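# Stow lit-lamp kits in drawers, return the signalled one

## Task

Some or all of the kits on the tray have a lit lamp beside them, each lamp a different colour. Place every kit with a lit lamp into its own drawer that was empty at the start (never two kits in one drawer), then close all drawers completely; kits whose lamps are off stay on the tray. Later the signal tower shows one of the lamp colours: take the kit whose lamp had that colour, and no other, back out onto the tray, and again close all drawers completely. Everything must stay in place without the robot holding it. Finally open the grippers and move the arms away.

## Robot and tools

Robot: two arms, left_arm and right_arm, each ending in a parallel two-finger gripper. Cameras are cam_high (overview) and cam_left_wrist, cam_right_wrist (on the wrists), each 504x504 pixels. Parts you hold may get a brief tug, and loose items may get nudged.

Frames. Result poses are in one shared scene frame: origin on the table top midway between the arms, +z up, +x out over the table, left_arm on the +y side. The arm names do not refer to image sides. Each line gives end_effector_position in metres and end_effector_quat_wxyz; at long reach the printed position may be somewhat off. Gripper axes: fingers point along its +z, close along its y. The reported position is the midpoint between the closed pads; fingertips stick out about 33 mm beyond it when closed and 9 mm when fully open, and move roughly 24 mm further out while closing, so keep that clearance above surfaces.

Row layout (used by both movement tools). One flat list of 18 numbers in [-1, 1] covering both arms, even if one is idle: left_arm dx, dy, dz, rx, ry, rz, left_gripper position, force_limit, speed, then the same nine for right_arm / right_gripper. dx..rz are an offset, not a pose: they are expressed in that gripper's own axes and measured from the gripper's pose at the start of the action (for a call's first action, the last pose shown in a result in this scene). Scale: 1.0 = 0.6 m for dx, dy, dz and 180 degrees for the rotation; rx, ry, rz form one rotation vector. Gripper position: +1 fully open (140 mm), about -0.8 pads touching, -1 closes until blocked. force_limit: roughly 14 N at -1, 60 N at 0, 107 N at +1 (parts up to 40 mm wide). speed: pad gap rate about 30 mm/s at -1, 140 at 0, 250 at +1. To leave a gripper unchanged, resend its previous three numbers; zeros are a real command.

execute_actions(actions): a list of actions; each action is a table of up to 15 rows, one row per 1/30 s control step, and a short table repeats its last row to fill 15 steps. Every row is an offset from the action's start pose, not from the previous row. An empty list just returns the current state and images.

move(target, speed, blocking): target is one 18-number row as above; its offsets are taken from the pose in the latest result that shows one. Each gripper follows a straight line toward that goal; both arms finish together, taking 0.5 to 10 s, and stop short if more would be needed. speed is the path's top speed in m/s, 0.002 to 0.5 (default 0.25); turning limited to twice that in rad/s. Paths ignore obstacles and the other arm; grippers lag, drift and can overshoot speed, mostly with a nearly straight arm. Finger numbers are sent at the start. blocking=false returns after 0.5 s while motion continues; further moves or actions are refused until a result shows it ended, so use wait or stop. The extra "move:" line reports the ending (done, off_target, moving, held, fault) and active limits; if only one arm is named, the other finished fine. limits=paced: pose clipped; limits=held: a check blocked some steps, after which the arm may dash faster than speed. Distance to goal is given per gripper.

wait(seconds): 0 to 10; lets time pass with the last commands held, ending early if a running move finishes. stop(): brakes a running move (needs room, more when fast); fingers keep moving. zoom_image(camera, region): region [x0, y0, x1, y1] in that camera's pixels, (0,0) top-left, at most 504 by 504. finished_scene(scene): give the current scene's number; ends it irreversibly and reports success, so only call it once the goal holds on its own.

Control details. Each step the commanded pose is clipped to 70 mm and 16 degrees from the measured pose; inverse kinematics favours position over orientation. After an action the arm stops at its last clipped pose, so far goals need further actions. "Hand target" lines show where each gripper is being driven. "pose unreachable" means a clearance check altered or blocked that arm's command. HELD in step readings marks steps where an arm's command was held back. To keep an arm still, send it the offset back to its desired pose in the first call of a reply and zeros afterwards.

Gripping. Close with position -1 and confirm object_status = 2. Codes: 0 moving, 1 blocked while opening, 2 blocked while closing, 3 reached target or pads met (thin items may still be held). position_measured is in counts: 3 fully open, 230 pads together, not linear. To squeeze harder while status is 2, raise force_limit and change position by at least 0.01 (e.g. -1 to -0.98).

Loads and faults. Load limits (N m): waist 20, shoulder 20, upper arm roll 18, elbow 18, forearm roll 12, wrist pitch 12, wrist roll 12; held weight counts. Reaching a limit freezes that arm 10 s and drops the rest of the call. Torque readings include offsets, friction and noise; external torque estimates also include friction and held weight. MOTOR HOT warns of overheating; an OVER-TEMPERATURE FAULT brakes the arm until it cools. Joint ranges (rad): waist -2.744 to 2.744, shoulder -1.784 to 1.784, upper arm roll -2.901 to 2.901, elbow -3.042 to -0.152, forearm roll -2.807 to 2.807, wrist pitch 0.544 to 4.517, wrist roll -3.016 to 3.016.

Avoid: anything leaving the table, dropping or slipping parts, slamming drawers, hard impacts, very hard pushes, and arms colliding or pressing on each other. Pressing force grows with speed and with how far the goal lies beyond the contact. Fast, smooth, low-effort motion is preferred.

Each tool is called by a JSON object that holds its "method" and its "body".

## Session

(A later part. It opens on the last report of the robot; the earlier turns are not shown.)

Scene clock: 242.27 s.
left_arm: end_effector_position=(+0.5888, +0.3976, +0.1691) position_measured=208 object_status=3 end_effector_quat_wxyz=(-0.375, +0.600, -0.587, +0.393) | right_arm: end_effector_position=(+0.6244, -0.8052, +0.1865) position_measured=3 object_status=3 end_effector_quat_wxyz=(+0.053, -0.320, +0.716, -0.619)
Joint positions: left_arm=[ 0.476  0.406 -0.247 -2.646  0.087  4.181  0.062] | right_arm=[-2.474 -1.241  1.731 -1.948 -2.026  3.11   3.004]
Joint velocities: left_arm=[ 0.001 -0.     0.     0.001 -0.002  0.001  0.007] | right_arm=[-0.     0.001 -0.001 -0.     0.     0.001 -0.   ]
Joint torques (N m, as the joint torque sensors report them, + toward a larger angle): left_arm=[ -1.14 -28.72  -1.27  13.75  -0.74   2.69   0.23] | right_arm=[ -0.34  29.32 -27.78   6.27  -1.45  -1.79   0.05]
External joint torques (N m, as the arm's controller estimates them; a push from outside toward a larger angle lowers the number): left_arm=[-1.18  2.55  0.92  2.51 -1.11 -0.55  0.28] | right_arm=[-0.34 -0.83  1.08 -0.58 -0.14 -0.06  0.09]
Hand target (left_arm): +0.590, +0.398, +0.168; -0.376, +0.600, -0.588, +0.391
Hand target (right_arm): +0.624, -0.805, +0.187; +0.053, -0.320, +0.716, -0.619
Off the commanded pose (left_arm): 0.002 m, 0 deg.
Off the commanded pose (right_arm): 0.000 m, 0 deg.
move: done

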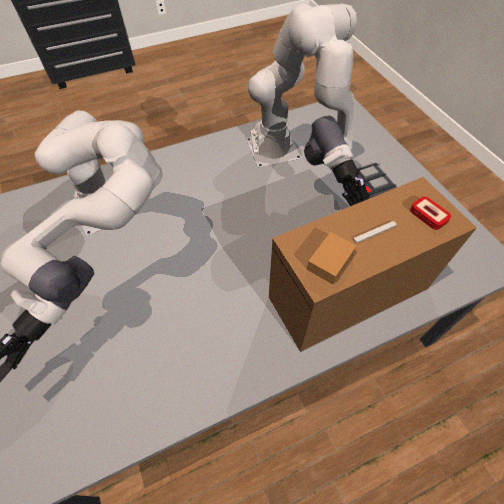

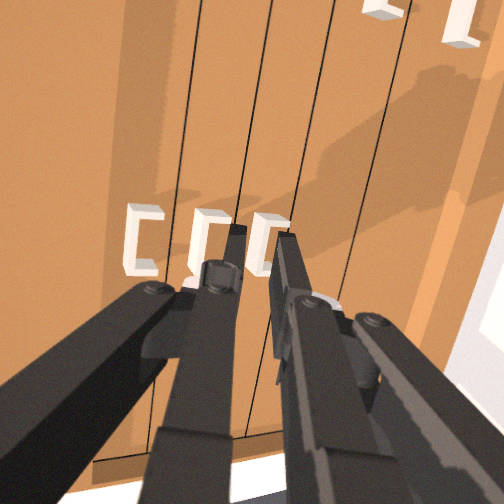

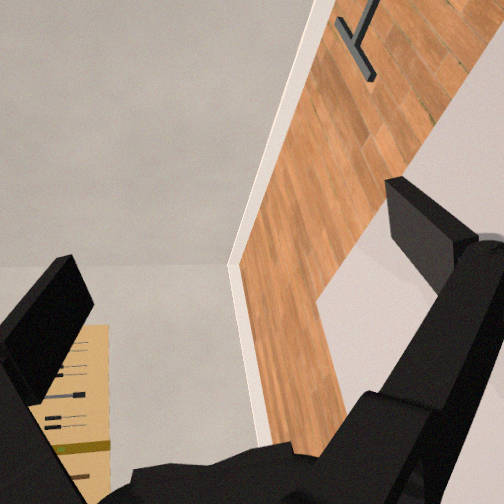

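{"method": "move", "body": {"target": [0.003,0.003,0.003,0,0,0,-1,0.8,-0.5,0,0,0,0,0,0,1,0,0], "speed": 0.01}}

{"method": "move", "body": {"target": [0,0.073,-0.155,-0.035,0,0,-1,0.8,-0.5,0,0,0,0,0,0,1,0,0], "speed": 0.05}}

Scene clock: 244.90 s.
left_arm: end_effector_position=(+0.5879, +0.3974, +0.1683) position_measured=235 object_status=3 end_effector_quat_wxyz=(-0.377, +0.600, -0.586, +0.393) | right_arm: end_effector_position=(+0.6244, -0.8052, +0.1865) position_measured=3 object_status=3 end_effector_quat_wxyz=(+0.053, -0.320, +0.716, -0.619)
Joint positions: left_arm=[ 0.475  0.412 -0.247 -2.647  0.083  4.19   0.065] | right_arm=[-2.474 -1.241  1.731 -1.948 -2.026  3.11   3.004]
Joint velocities: left_arm=[-0.002  0.002 -0.001 -0.001 -0.003  0.004  0.002] | right_arm=[ 0.001  0.     0.002  0.001  0.    -0.    -0.001]
Joint torques (N m, as the joint torque sensors report them, + toward a larger angle): left_arm=[ -2.44 -27.41  -3.75  14.12  -0.64   2.45   0.08] | right_arm=[ -0.57  29.22 -27.45   6.41  -1.49  -1.8    0.08]
External joint torques (N m, as the arm's controller estimates them; a push from outside toward a larger angle lowers the number): left_arm=[-2.34  3.86 -1.41  3.05 -1.04 -0.79  0.13] | right_arm=[-0.62 -0.83  1.28 -0.42 -0.18 -0.09  0.12]
Hand target (left_arm): +0.590, +0.396, +0.167; -0.375, +0.600, -0.587, +0.393
Hand target (right_arm): +0.624, -0.805, +0.187; +0.053, -0.320, +0.716, -0.619
Off the commanded pose (left_arm): 0.003 m, 0 deg.
Off the commanded pose (right_arm): 0.000 m, 0 deg.
move: done

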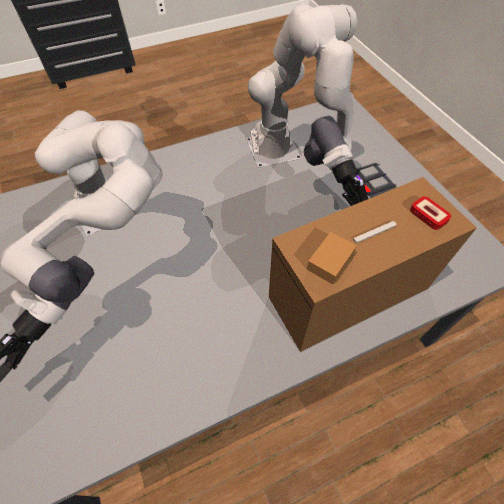

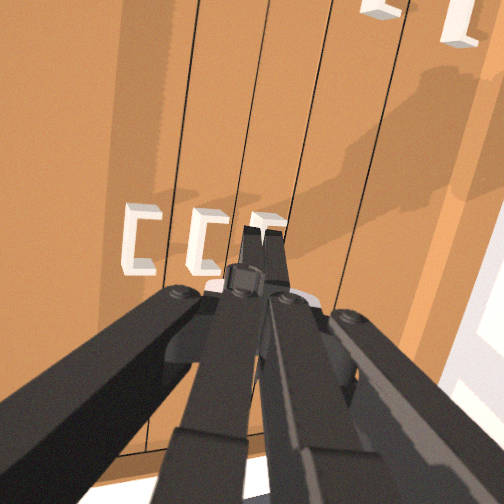

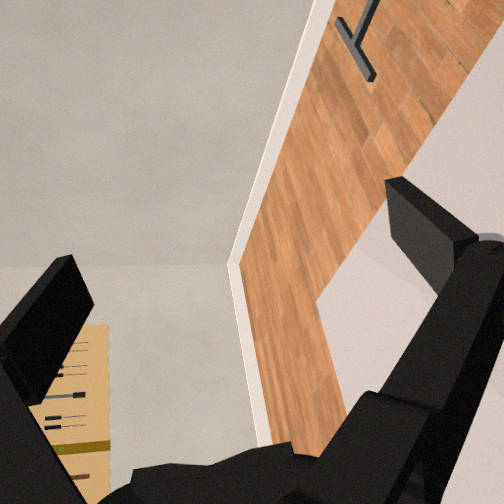

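Scene clock: 247.27 s.
left_arm: end_effector_position=(+0.4887, +0.3946, +0.1710) position_measured=235 object_status=3 end_effector_quat_wxyz=(-0.349, +0.614, -0.607, +0.363) | right_arm: end_effector_position=(+0.6244, -0.8052, +0.1865) position_measured=3 object_status=3 end_effector_quat_wxyz=(+0.053, -0.320, +0.716, -0.619)
Joint positions: left_arm=[ 0.517  0.16  -0.247 -2.954  0.134  4.161  0.014] | right_arm=[-2.474 -1.241  1.731 -1.948 -2.026  3.11   3.004]
Joint velocities: left_arm=[ 0.003 -0.005  0.001 -0.003  0.005 -0.006 -0.012] | right_arm=[-0.    -0.    -0.002 -0.     0.001  0.     0.001]
Joint torques (N m, as the joint torque sensors report them, + toward a larger angle): left_arm=[  2.42 -21.59   0.01   6.8    0.96   1.94  -0.11] | right_arm=[ -0.54  29.28 -27.5    6.22  -1.47  -1.77   0.08]
External joint torques (N m, as the arm's controller estimates them; a push from outside toward a larger angle lowers the number): left_arm=[ 2.42  0.93  0.74 -3.17  0.81 -1.41 -0.06] | right_arm=[-0.46 -0.8   1.35 -0.58 -0.15 -0.05  0.12]
Hand target (left_arm): +0.485, +0.396, +0.166; -0.343, +0.619, -0.608, +0.359
Hand target (right_arm): +0.624, -0.805, +0.187; +0.053, -0.320, +0.716, -0.619
Off the commanded pose (left_arm): 0.007 m, 1 deg.
Off the commanded pose (right_arm): 0.000 m, 0 deg.
move: off_target (left_arm)

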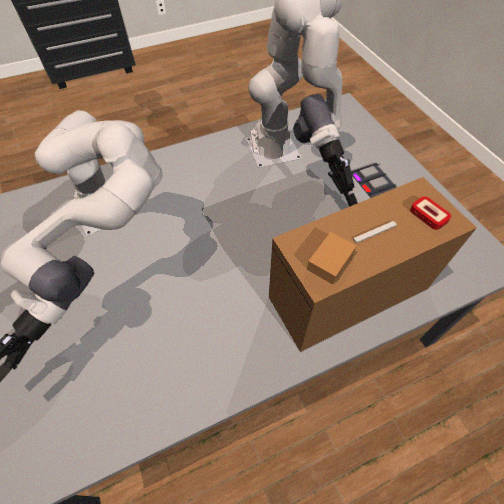

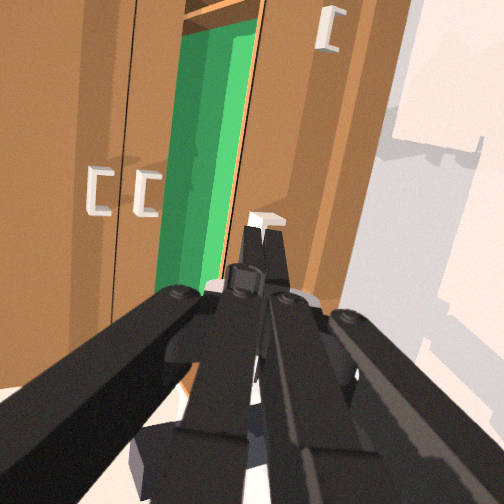

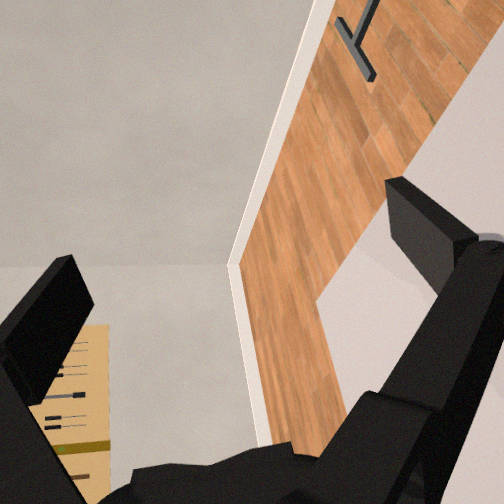

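{"method": "move", "body": {"target": [0,0,0,0,0,0,-0.58,0,0,0,0,0,0,0,0,1,0,0]}}

{"method": "move", "body": {"target": [0,0,-0.04,0,0,0,-0.58,0,0,0,0,0,0,0,0,1,0,0], "speed": 0.06}}

{"method": "move", "body": {"target": [-0.34,0.068,-0.167,-0.33,0,0,-0.2,0,0,0,0,0,0,0,0,1,0,0], "speed": 0.3}}

Scene clock: 254.30 s.
left_arm: end_effector_position=(+0.4886, +0.3946, +0.1711) position_measured=202 object_status=3 end_effector_quat_wxyz=(-0.349, +0.615, -0.607, +0.364) | right_arm: end_effector_position=(+0.6244, -0.8052, +0.1865) position_measured=3 object_status=3 end_effector_quat_wxyz=(+0.053, -0.320, +0.716, -0.619)
Joint positions: left_arm=[ 0.518  0.16  -0.247 -2.955  0.134  4.16   0.011] | right_arm=[-2.474 -1.241  1.731 -1.948 -2.026  3.11   3.004]
Joint velocities: left_arm=[0.001 0.    0.    0.001 0.001 0.001 0.002] | right_arm=[ 0.001  0.    -0.001 -0.001  0.001  0.     0.001]
Joint torques (N m, as the joint torque sensors report them, + toward a larger angle): left_arm=[  0.1  -21.41  -0.77   9.67  -0.13   3.44   0.07] | right_arm=[ -0.51  29.35 -27.73   6.08  -1.46  -1.81   0.05]
External joint torques (N m, as the arm's controller estimates them; a push from outside toward a larger angle lowers the number): left_arm=[ 0.06  1.13 -0.06 -0.32 -0.28  0.09  0.11] | right_arm=[-0.65 -0.72  1.01 -0.8  -0.16 -0.09  0.09]
Hand target (left_arm): +0.489, +0.395, +0.171; -0.349, +0.614, -0.607, +0.363
Hand target (right_arm): +0.624, -0.805, +0.187; +0.053, -0.320, +0.716, -0.619
Off the commanded pose (left_arm): 0.000 m, 0 deg.
Off the commanded pose (right_arm): 0.000 m, 0 deg.
move: done

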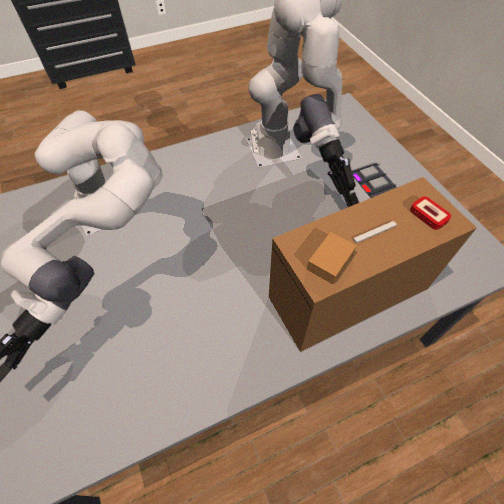

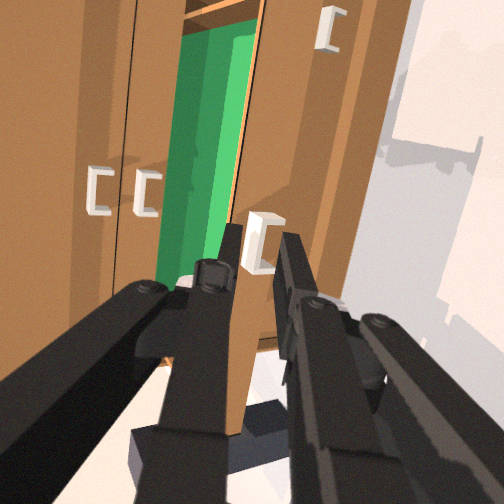

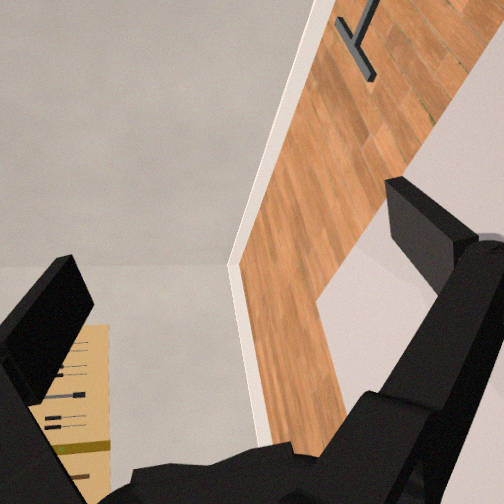

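Scene clock: 255.07 s.
left_arm: end_effector_position=(+0.4691, +0.3941, +0.1843) position_measured=202 object_status=3 end_effector_quat_wxyz=(-0.352, +0.612, -0.608, +0.363) | right_arm: end_effector_position=(+0.6244, -0.8052, +0.1865) position_measured=3 object_status=3 end_effector_quat_wxyz=(+0.053, -0.320, +0.716, -0.619)
Joint positions: left_arm=[ 0.529  0.071 -0.245 -3.023  0.159  4.15  -0.007] | right_arm=[-2.474 -1.241  1.731 -1.948 -2.026  3.11   3.004]
Joint velocities: left_arm=[ 0.003 -0.005 -0.001 -0.003  0.009 -0.009 -0.017] | right_arm=[ 0.    -0.001  0.     0.    -0.001  0.001 -0.002]
Joint torques (N m, as the joint torque sensors report them, + toward a larger angle): left_arm=[  2.05 -21.12   0.75   9.56   1.12   2.82  -0.14] | right_arm=[ -0.56  29.52 -27.49   6.18  -1.42  -1.81   0.05]
External joint torques (N m, as the arm's controller estimates them; a push from outside toward a larger angle lowers the number): left_arm=[ 2.08 -1.11  1.09 -0.88  1.04 -0.53 -0.09] | right_arm=[-0.56 -0.51  1.23 -0.6  -0.11 -0.1   0.09]
Hand target (left_arm): +0.468, +0.395, +0.183; -0.349, +0.615, -0.607, +0.363
Hand target (right_arm): +0.624, -0.805, +0.187; +0.053, -0.320, +0.716, -0.619
Off the commanded pose (left_arm): 0.002 m, 1 deg.
Off the commanded pose (right_arm): 0.000 m, 0 deg.
move: done

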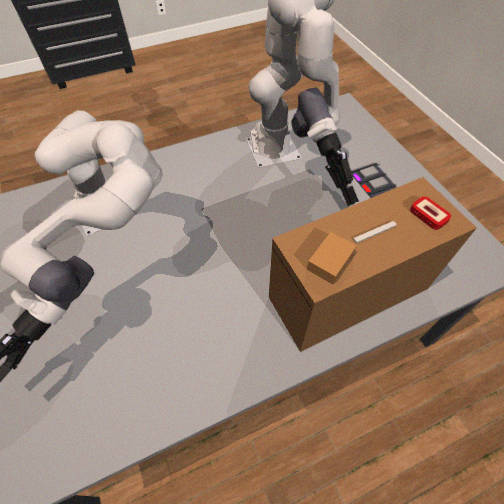

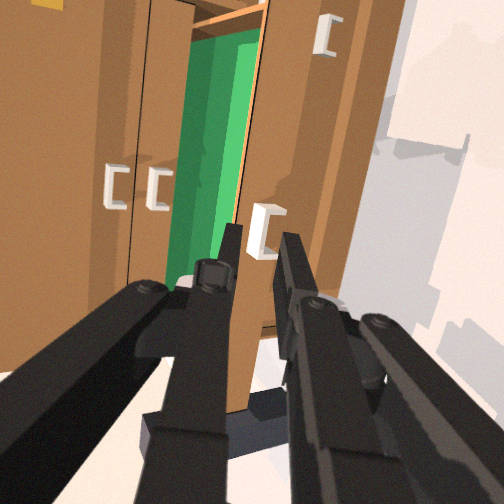

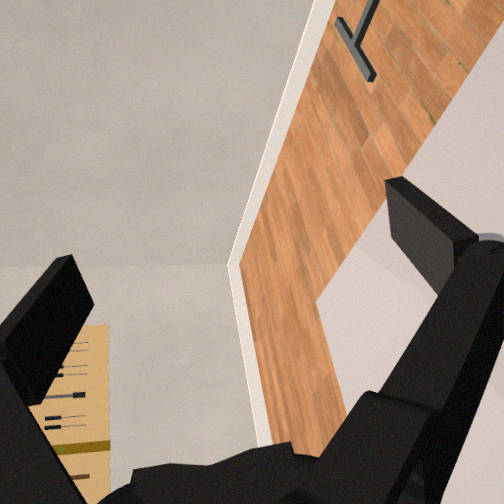

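Scene clock: 257.87 s.
left_arm: end_effector_position=(+0.3553, +0.6114, +0.2023) position_measured=154 object_status=3 end_effector_quat_wxyz=(-0.016, +0.716, -0.698, -0.000) | right_arm: end_effector_position=(+0.6244, -0.8052, +0.1865) position_measured=3 object_status=3 end_effector_quat_wxyz=(+0.053, -0.320, +0.716, -0.619)
Joint positions: left_arm=[-0.368 -0.391  0.975 -2.35   0.393  2.119  0.208] | right_arm=[-2.474 -1.241  1.731 -1.948 -2.026  3.11   3.004]
Joint velocities: left_arm=[-0.003 -0.     0.003  0.001  0.    -0.009  0.025] | right_arm=[ 0.     0.001 -0.001  0.     0.     0.    -0.001]
Joint torques (N m, as the joint torque sensors report them, + toward a larger angle): left_arm=[ -0.78  -7.27 -10.11  24.12   0.49   2.17   0.28] | right_arm=[ -0.41  29.36 -27.51   5.99  -1.46  -1.76   0.08]
External joint torques (N m, as the arm's controller estimates them; a push from outside toward a larger angle lowers the number): left_arm=[-0.76 -1.12 -0.71  1.62 -0.21 -0.38  0.28] | right_arm=[-0.4  -0.75  1.31 -0.85 -0.16 -0.03  0.12]
Hand target (left_arm): +0.355, +0.611, +0.203; -0.015, +0.712, -0.702, +0.000
Hand target (right_arm): +0.624, -0.805, +0.187; +0.053, -0.320, +0.716, -0.619
Off the commanded pose (left_arm): 0.017 m, 3 deg.
Off the commanded pose (right_arm): 0.000 m, 0 deg.
move: off_target (left_arm); limits=paced

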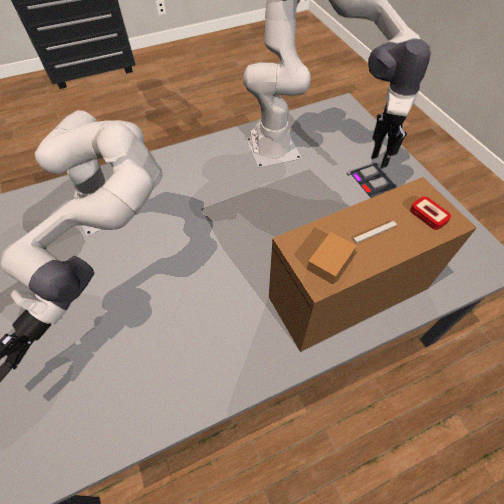

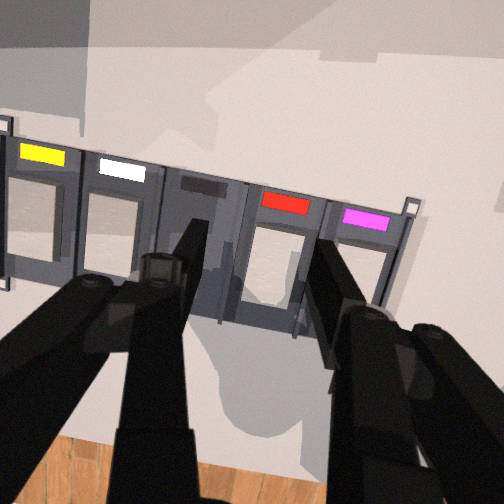

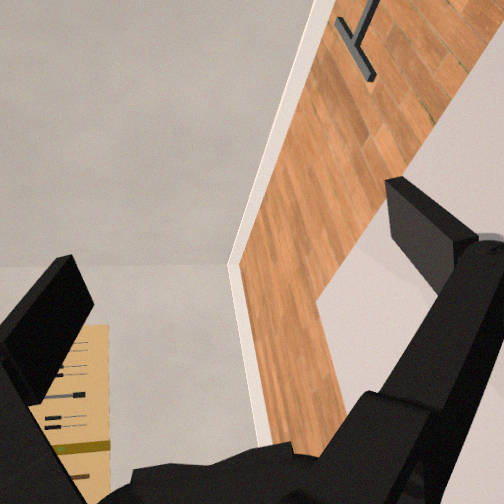

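{"method": "move", "body": {"target": [-0.11,0.02,0.212,-0.01,0.007,0.008,-0.2,0,0,0,0,0,0,0,0,1,0,0], "speed": 0.15}}

Scene clock: 261.87 s.
left_arm: end_effector_position=(+0.3466, +0.6713, +0.0702) position_measured=154 object_status=3 end_effector_quat_wxyz=(+0.010, +0.707, -0.707, -0.001) | right_arm: end_effector_position=(+0.6244, -0.8052, +0.1865) position_measured=3 object_status=3 end_effector_quat_wxyz=(+0.053, -0.320, +0.716, -0.619)
Joint positions: left_arm=[-0.269  0.226  1.046 -2.344 -0.3    2.416  0.863] | right_arm=[-2.474 -1.241  1.731 -1.948 -2.026  3.11   3.004]
Joint velocities: left_arm=[ 0.01  -0.001 -0.008  0.001  0.001 -0.008  0.026] | right_arm=[-0.001  0.002 -0.001  0.001  0.001  0.     0.   ]
Joint torques (N m, as the joint torque sensors report them, + toward a larger angle): left_arm=[  2.03 -18.05   3.17  20.8    0.4    1.93   0.41] | right_arm=[ -0.47  29.41 -27.48   6.2   -1.44  -1.79   0.06]
External joint torques (N m, as the arm's controller estimates them; a push from outside toward a larger angle lowers the number): left_arm=[ 1.95  0.38 -2.71  1.25 -0.11 -0.45  0.41] | right_arm=[-0.42 -0.73  1.37 -0.63 -0.13 -0.07  0.1 ]
Hand target (left_arm): +0.347, +0.671, +0.071; +0.011, +0.703, -0.711, +0.000
Hand target (right_arm): +0.624, -0.805, +0.187; +0.053, -0.320, +0.716, -0.619
Off the commanded pose (left_arm): 0.011 m, 1 deg.
Off the commanded pose (right_arm): 0.000 m, 0 deg.
move: off_target (left_arm)

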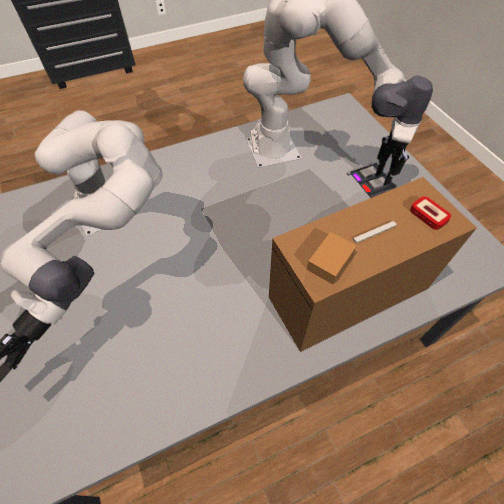

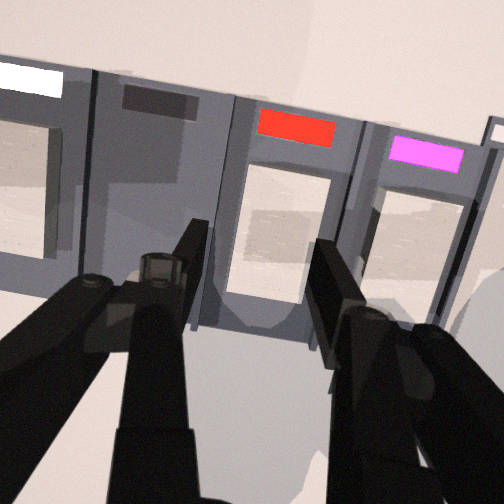

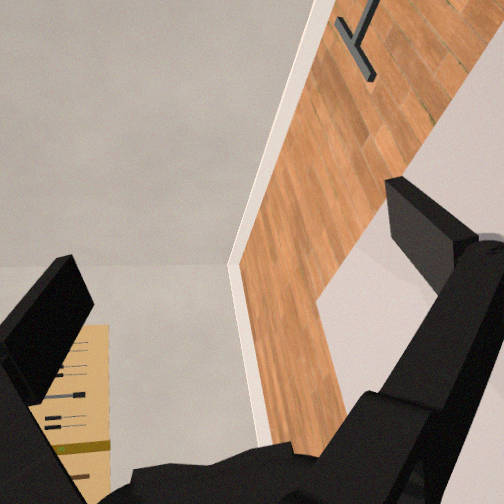

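{"method": "move", "body": {"target": [0.022,0.011,0,0,0,0,-0.2,0,0,0,0,0,0,0,0,1,0,0], "speed": 0.05}}

{"method": "move", "body": {"target": [0,0,0.04,0,0,0,-0.2,0,0,0,0,0,0,0,0,1,0,0], "speed": 0.03}}

Scene clock: 264.53 s.
left_arm: end_effector_position=(+0.3404, +0.6582, +0.0711) position_measured=154 object_status=3 end_effector_quat_wxyz=(+0.011, +0.702, -0.712, +0.001) | right_arm: end_effector_position=(+0.6244, -0.8052, +0.1865) position_measured=3 object_status=3 end_effector_quat_wxyz=(+0.053, -0.320, +0.716, -0.619)
Joint positions: left_arm=[-0.336  0.176  1.098 -2.388 -0.25   2.432  0.829] | right_arm=[-2.474 -1.241  1.731 -1.948 -2.026  3.11   3.004]
Joint velocities: left_arm=[-0.04   0.     0.035 -0.007  0.015  0.014 -0.047] | right_arm=[-0.001  0.001  0.    -0.001  0.    -0.001  0.002]
Joint torques (N m, as the joint torque sensors report them, + toward a larger angle): left_arm=[ -0.73 -15.31   5.09  16.97   1.57   2.82  -0.12] | right_arm=[ -0.52  29.27 -27.56   6.07  -1.49  -1.78   0.06]
External joint torques (N m, as the arm's controller estimates them; a push from outside toward a larger angle lowers the number): left_arm=[-0.78  0.4   0.5  -2.73  1.07  0.43 -0.12] | right_arm=[-0.42 -0.78  1.22 -0.69 -0.18 -0.06  0.1 ]
Hand target (left_arm): +0.340, +0.659, +0.071; +0.009, +0.707, -0.707, -0.001
Hand target (right_arm): +0.624, -0.805, +0.187; +0.053, -0.320, +0.716, -0.619
Off the commanded pose (left_arm): 0.001 m, 1 deg.
Off the commanded pose (right_arm): 0.000 m, 0 deg.
move: done

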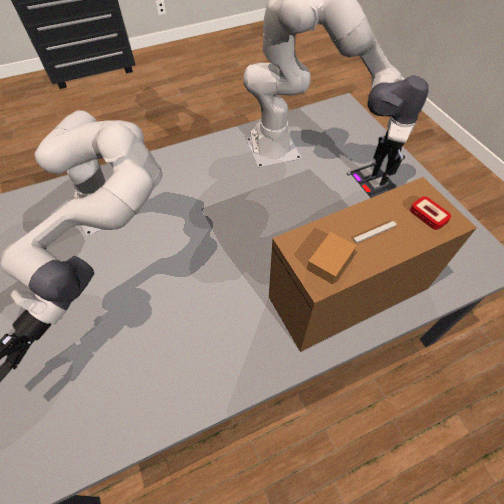

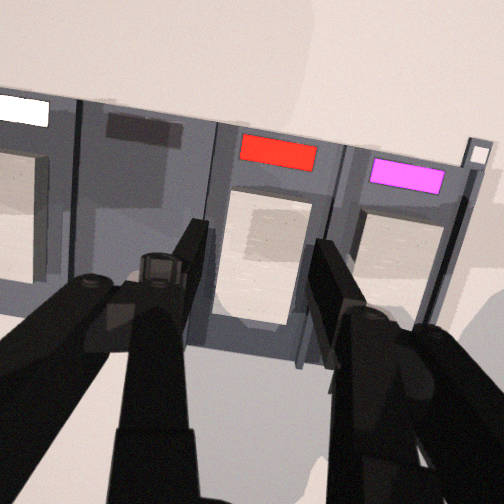

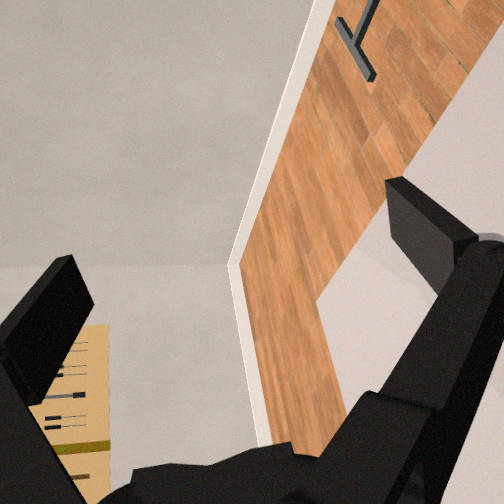

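Scene clock: 265.60 s.
left_arm: end_effector_position=(+0.3407, +0.6559, +0.0471) position_measured=154 object_status=3 end_effector_quat_wxyz=(+0.013, +0.705, -0.709, +0.001) | right_arm: end_effector_position=(+0.6244, -0.8052, +0.1865) position_measured=3 object_status=3 end_effector_quat_wxyz=(+0.053, -0.320, +0.716, -0.619)
Joint positions: left_arm=[-0.254  0.249  1.001 -2.391 -0.352  2.47   0.89 ] | right_arm=[-2.474 -1.241  1.731 -1.948 -2.026  3.11   3.004]
Joint velocities: left_arm=[ 0.026  0.001 -0.023 -0.    -0.007  0.013  0.032] | right_arm=[ 0.001 -0.001 -0.001  0.001 -0.    -0.    -0.002]
Joint torques (N m, as the joint torque sensors report them, + toward a larger angle): left_arm=[  1.1  -17.42   3.86  16.56  -0.65   2.73   0.28] | right_arm=[ -0.58  29.36 -27.5    6.48  -1.44  -1.78   0.06]
External joint torques (N m, as the arm's controller estimates them; a push from outside toward a larger angle lowers the number): left_arm=[ 1.13  1.98 -2.27 -2.09 -1.13  0.35  0.27] | right_arm=[-0.63 -0.69  1.3  -0.38 -0.14 -0.06  0.1 ]
Hand target (left_arm): +0.341, +0.657, +0.046; +0.012, +0.702, -0.712, +0.002
Hand target (right_arm): +0.624, -0.805, +0.187; +0.053, -0.320, +0.716, -0.619
Off the commanded pose (left_arm): 0.002 m, 0 deg.
Off the commanded pose (right_arm): 0.000 m, 0 deg.
move: done

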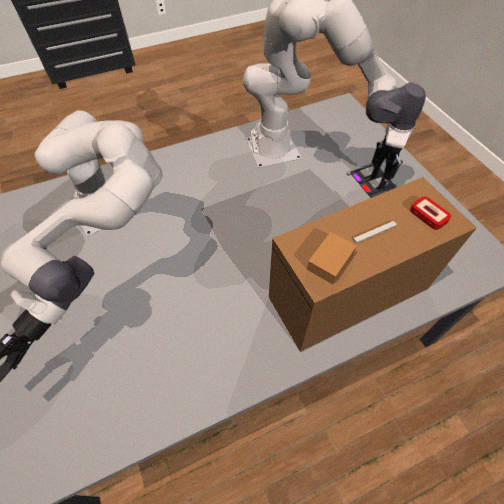

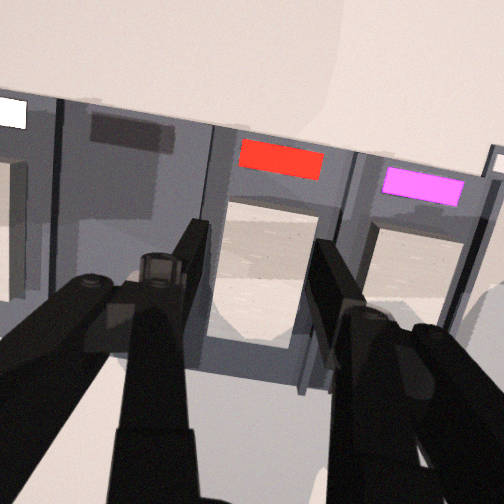

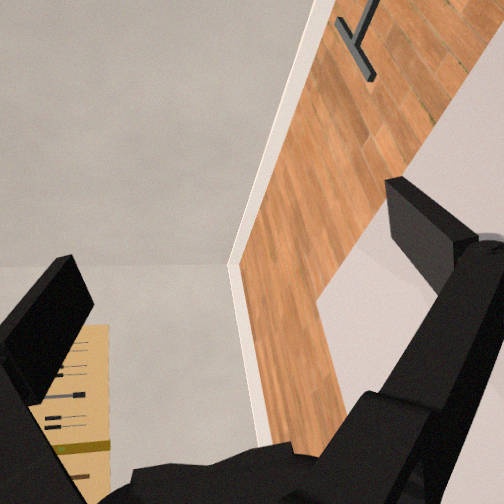

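{"method": "move", "body": {"target": [-0.012,0,0.005,-0.006,0,0,-0.2,0,0,0,0,0,0,0,0,1,0,0], "speed": 0.03}}

{"method": "move", "body": {"target": [0,0,0,0,0,0,-1,0,0,0,0,0,0,0,0,1,0,0]}}

{"method": "move", "body": {"target": [0,0,-0.1,0,0,0,-1,0,0,0,0,0,0,0,0,1,0,0], "speed": 0.12}}

{"method": "move", "body": {"target": [0.3,-0.22,-0.26,0,0,0.5,-1,0,0,0,0,0,0,0,0,1,0,0]}}

Scene clock: 268.50 s.
left_arm: end_effector_position=(+0.3407, +0.6635, +0.0439) position_measured=154 object_status=3 end_effector_quat_wxyz=(+0.018, +0.705, -0.709, -0.007) | right_arm: end_effector_position=(+0.6244, -0.8052, +0.1865) position_measured=3 object_status=3 end_effector_quat_wxyz=(+0.053, -0.320, +0.716, -0.619)
Joint positions: left_arm=[-0.223  0.285  0.978 -2.362 -0.364  2.451  0.903] | right_arm=[-2.474 -1.241  1.731 -1.948 -2.026  3.11   3.004]
Joint velocities: left_arm=[ 0.014  0.001 -0.01   0.005 -0.001 -0.011  0.003] | right_arm=[-0.001  0.001 -0.    -0.001  0.     0.    -0.   ]
Joint torques (N m, as the joint torque sensors report them, + toward a larger angle): left_arm=[  1.89 -18.33   4.57  19.03  -0.68   1.64   0.22] | right_arm=[ -0.45  29.35 -27.5    6.13  -1.46  -1.79   0.05]
External joint torques (N m, as the arm's controller estimates them; a push from outside toward a larger angle lowers the number): left_arm=[ 1.89  2.56 -2.39  0.6  -1.16 -0.7   0.22] | right_arm=[-0.39 -0.75  1.3  -0.67 -0.15 -0.07  0.09]
Hand target (left_arm): +0.341, +0.663, +0.044; +0.021, +0.705, -0.709, -0.005
Hand target (right_arm): +0.624, -0.805, +0.187; +0.053, -0.320, +0.716, -0.619
Off the commanded pose (left_arm): 0.000 m, 0 deg.
Off the commanded pose (right_arm): 0.000 m, 0 deg.
move: done

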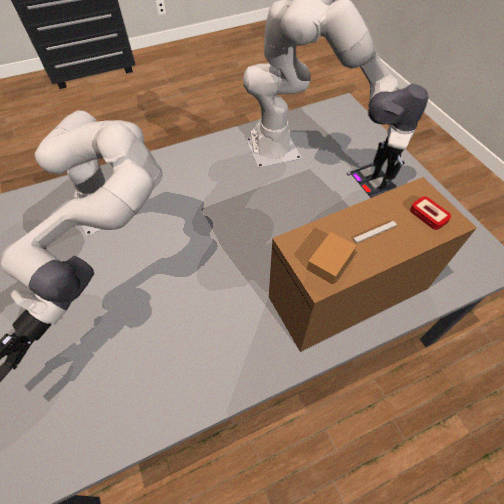

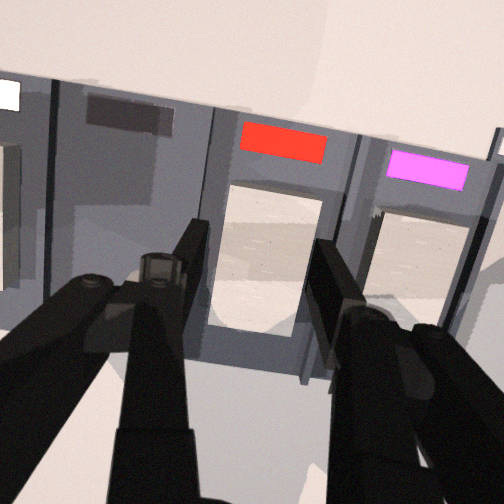

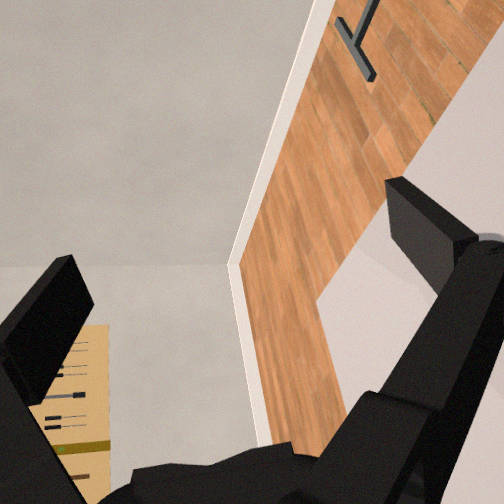

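Scene clock: 269.00 s.
left_arm: end_effector_position=(+0.3414, +0.6638, +0.0445) position_measured=174 object_status=2 end_effector_quat_wxyz=(+0.018, +0.705, -0.709, -0.006) | right_arm: end_effector_position=(+0.6244, -0.8052, +0.1865) position_measured=3 object_status=3 end_effector_quat_wxyz=(+0.053, -0.320, +0.716, -0.619)
Joint positions: left_arm=[-0.223  0.284  0.978 -2.361 -0.364  2.452  0.903] | right_arm=[-2.474 -1.241  1.731 -1.948 -2.026  3.11   3.004]
Joint velocities: left_arm=[ 0.002 -0.002  0.    -0.001 -0.001 -0.     0.001] | right_arm=[-0.002 -0.001  0.001 -0.     0.     0.    -0.   ]
Joint torques (N m, as the joint torque sensors report them, + toward a larger angle): left_arm=[  0.64 -19.79   6.59  18.94   0.4    2.3    0.13] | right_arm=[ -0.51  29.36 -27.37   6.39  -1.46  -1.79   0.05]
External joint torques (N m, as the arm's controller estimates them; a push from outside toward a larger angle lowers the number): left_arm=[ 0.55  1.11 -0.42  0.41 -0.08 -0.06  0.13] | right_arm=[-0.44 -0.57  1.24 -0.34 -0.15 -0.08  0.09]
Hand target (left_arm): +0.341, +0.663, +0.044; +0.018, +0.705, -0.709, -0.007
Hand target (right_arm): +0.624, -0.805, +0.187; +0.053, -0.320, +0.716, -0.619
Off the commanded pose (left_arm): 0.001 m, 0 deg.
Off the commanded pose (right_arm): 0.000 m, 0 deg.
move: done

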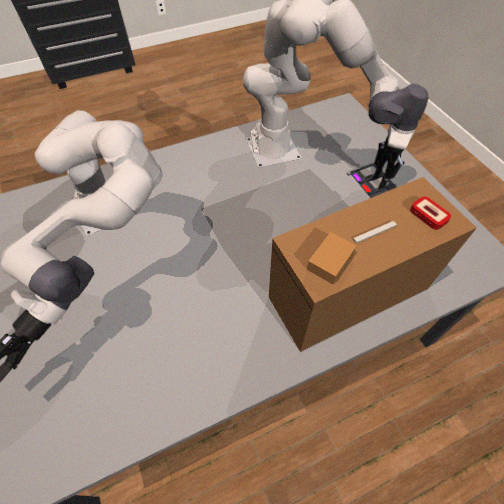

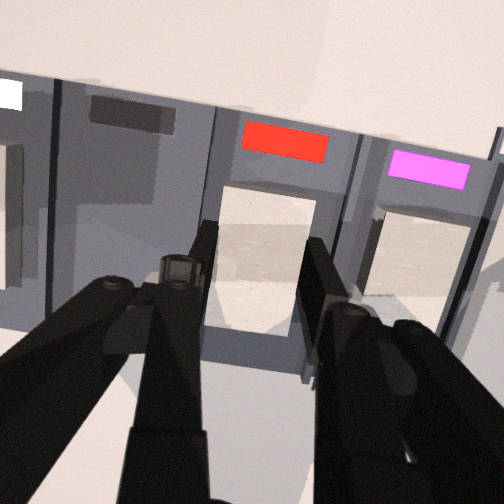

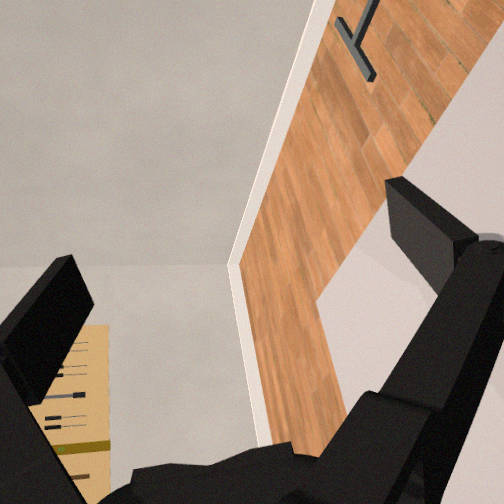

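Scene clock: 270.30 s.
left_arm: end_effector_position=(+0.3433, +0.6685, +0.1073) position_measured=174 object_status=2 end_effector_quat_wxyz=(+0.013, +0.702, -0.712, -0.008) | right_arm: end_effector_position=(+0.6244, -0.8052, +0.1865) position_measured=3 object_status=3 end_effector_quat_wxyz=(+0.053, -0.320, +0.716, -0.619)
Joint positions: left_arm=[-0.369  0.086  1.147 -2.334 -0.092  2.339  0.722] | right_arm=[-2.474 -1.241  1.731 -1.948 -2.026  3.11   3.004]
Joint velocities: left_arm=[-0.003 -0.003  0.002 -0.002  0.009 -0.    -0.035] | right_arm=[-0.    -0.001 -0.001 -0.001  0.001  0.001  0.002]
Joint torques (N m, as the joint torque sensors report them, + toward a larger angle): left_arm=[ -1.66 -14.64   2.18  19.25   1.44   2.06  -0.18] | right_arm=[ -0.51  29.29 -27.54   6.18  -1.47  -1.77   0.07]
External joint torques (N m, as the arm's controller estimates them; a push from outside toward a larger angle lowers the number): left_arm=[-1.7  -1.46 -0.18 -1.98  0.89 -0.33 -0.18] | right_arm=[-0.4  -0.75  1.26 -0.57 -0.15 -0.05  0.11]
Hand target (left_arm): +0.342, +0.668, +0.107; +0.015, +0.706, -0.708, -0.009
Hand target (right_arm): +0.624, -0.805, +0.187; +0.053, -0.320, +0.716, -0.619
Off the commanded pose (left_arm): 0.005 m, 1 deg.
Off the commanded pose (right_arm): 0.000 m, 0 deg.
move: off_target (left_arm)

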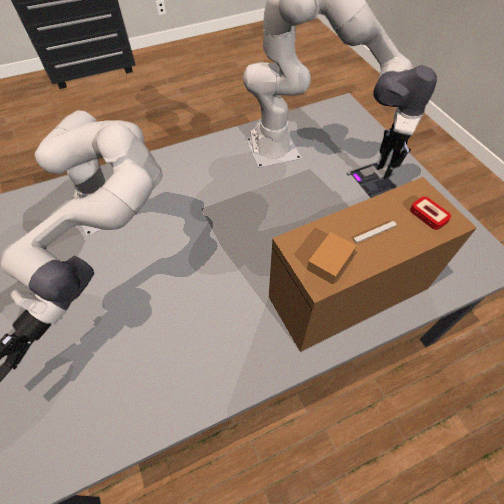

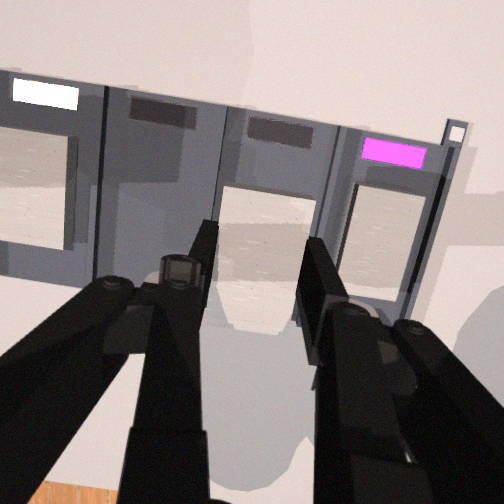

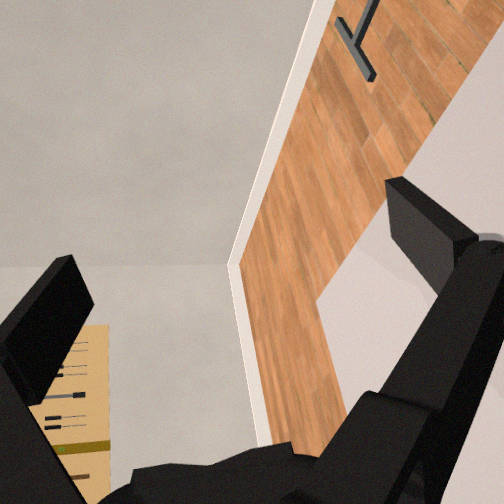

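Scene clock: 274.47 s.
left_arm: end_effector_position=(+0.4760, +0.4923, +0.2658) position_measured=174 object_status=2 end_effector_quat_wxyz=(-0.010, -0.003, +1.000, +0.003) | right_arm: end_effector_position=(+0.6244, -0.8052, +0.1865) position_measured=3 object_status=3 end_effector_quat_wxyz=(+0.053, -0.320, +0.716, -0.619)
Joint positions: left_arm=[-0.817 -0.051  1.158 -1.968  0.061  1.928  1.749] | right_arm=[-2.474 -1.241  1.731 -1.948 -2.026  3.11   3.004]
Joint velocities: left_arm=[-0.001  0.006  0.001  0.003 -0.007 -0.006  0.035] | right_arm=[ 0.001 -0.     0.     0.    -0.     0.    -0.001]
Joint torques (N m, as the joint torque sensors report them, + toward a larger angle): left_arm=[ -0.6  -10.15  -1.23  25.67  -0.35   2.04   0.31] | right_arm=[ -0.5   29.37 -27.54   5.89  -1.47  -1.78   0.07]
External joint torques (N m, as the arm's controller estimates them; a push from outside toward a larger angle lowers the number): left_arm=[-0.66  0.29  0.21  1.51 -1.14 -0.32  0.31] | right_arm=[-0.45 -0.75  1.3  -0.93 -0.16 -0.06  0.11]
Hand target (left_arm): +0.476, +0.491, +0.267; -0.010, +0.003, +1.000, +0.002
Hand target (right_arm): +0.624, -0.805, +0.187; +0.053, -0.320, +0.716, -0.619
Off the commanded pose (left_arm): 0.007 m, 1 deg.
Off the commanded pose (right_arm): 0.000 m, 0 deg.
move: off_target (left_arm)

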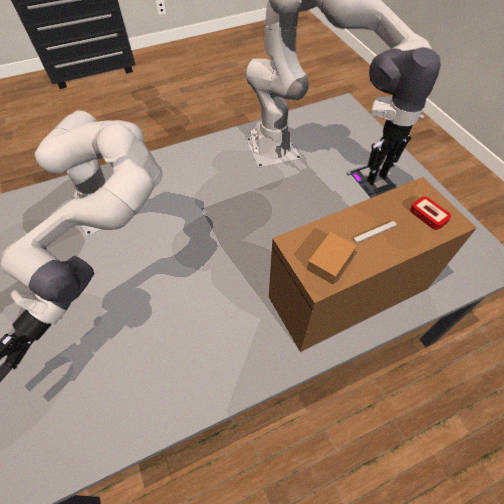

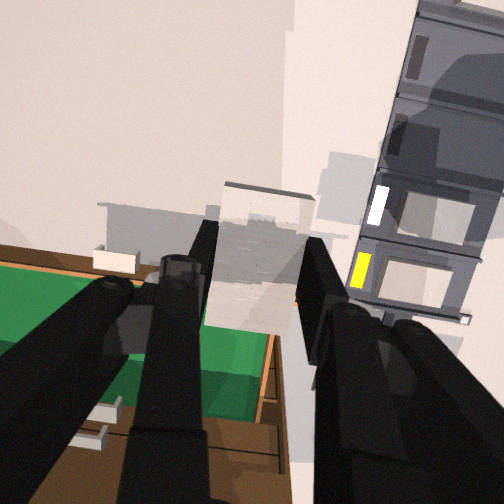

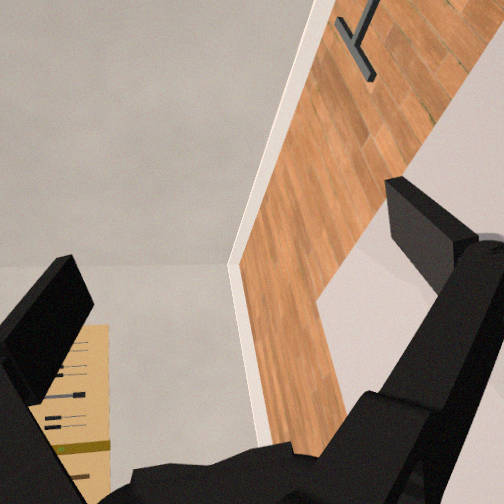

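{"method": "move", "body": {"target": [-0.17,-0.153,0.065,0,-0.03,0,-1,0,0,0,0,0,0,0,0,1,0,0], "speed": 0.12}}

Scene clock: 278.13 s.
left_arm: end_effector_position=(+0.5726, +0.3963, +0.2197) position_measured=174 object_status=2 end_effector_quat_wxyz=(+0.028, -0.002, +1.000, +0.001) | right_arm: end_effector_position=(+0.6244, -0.8052, +0.1865) position_measured=3 object_status=3 end_effector_quat_wxyz=(+0.053, -0.320, +0.716, -0.619)
Joint positions: left_arm=[-0.726  0.335  1.008 -1.823 -0.322  2.044  1.823] | right_arm=[-2.474 -1.241  1.731 -1.948 -2.026  3.11   3.004]
Joint velocities: left_arm=[ 0.015  0.001 -0.009  0.    -0.016 -0.001  0.007] | right_arm=[-0.001  0.    -0.001  0.001  0.001 -0.     0.002]
Joint torques (N m, as the joint torque sensors report them, + toward a larger angle): left_arm=[  2.61 -25.01   7.24  25.98  -0.35   3.68   0.21] | right_arm=[ -0.5   29.57 -27.49   6.18  -1.5   -1.82   0.06]
External joint torques (N m, as the arm's controller estimates them; a push from outside toward a larger angle lowers the number): left_arm=[ 3.13  1.59 -1.44  2.8  -1.08  1.14  0.21] | right_arm=[-0.5  -0.58  1.38 -0.69 -0.19 -0.09  0.1 ]
Hand target (left_arm): +0.577, +0.397, +0.222; +0.034, -0.001, +0.999, +0.000
Hand target (right_arm): +0.624, -0.805, +0.187; +0.053, -0.320, +0.716, -0.619
Off the commanded pose (left_arm): 0.008 m, 1 deg.
Off the commanded pose (right_arm): 0.000 m, 0 deg.
move: off_target (left_arm)

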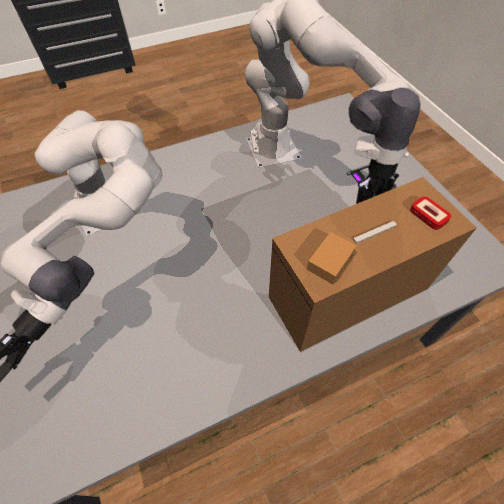

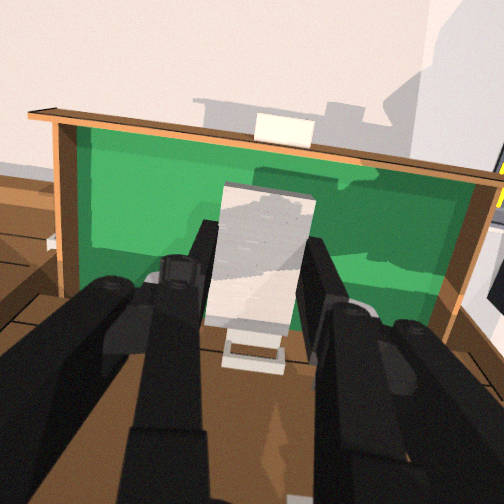

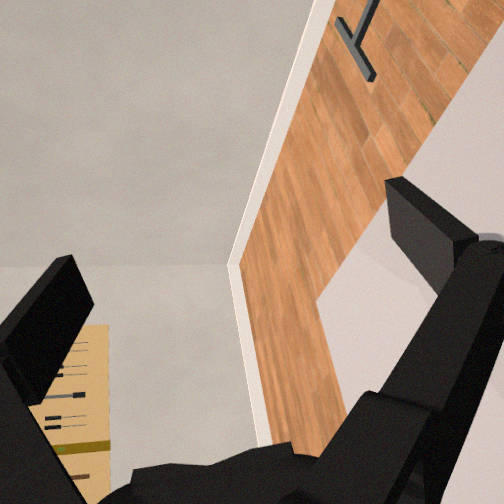

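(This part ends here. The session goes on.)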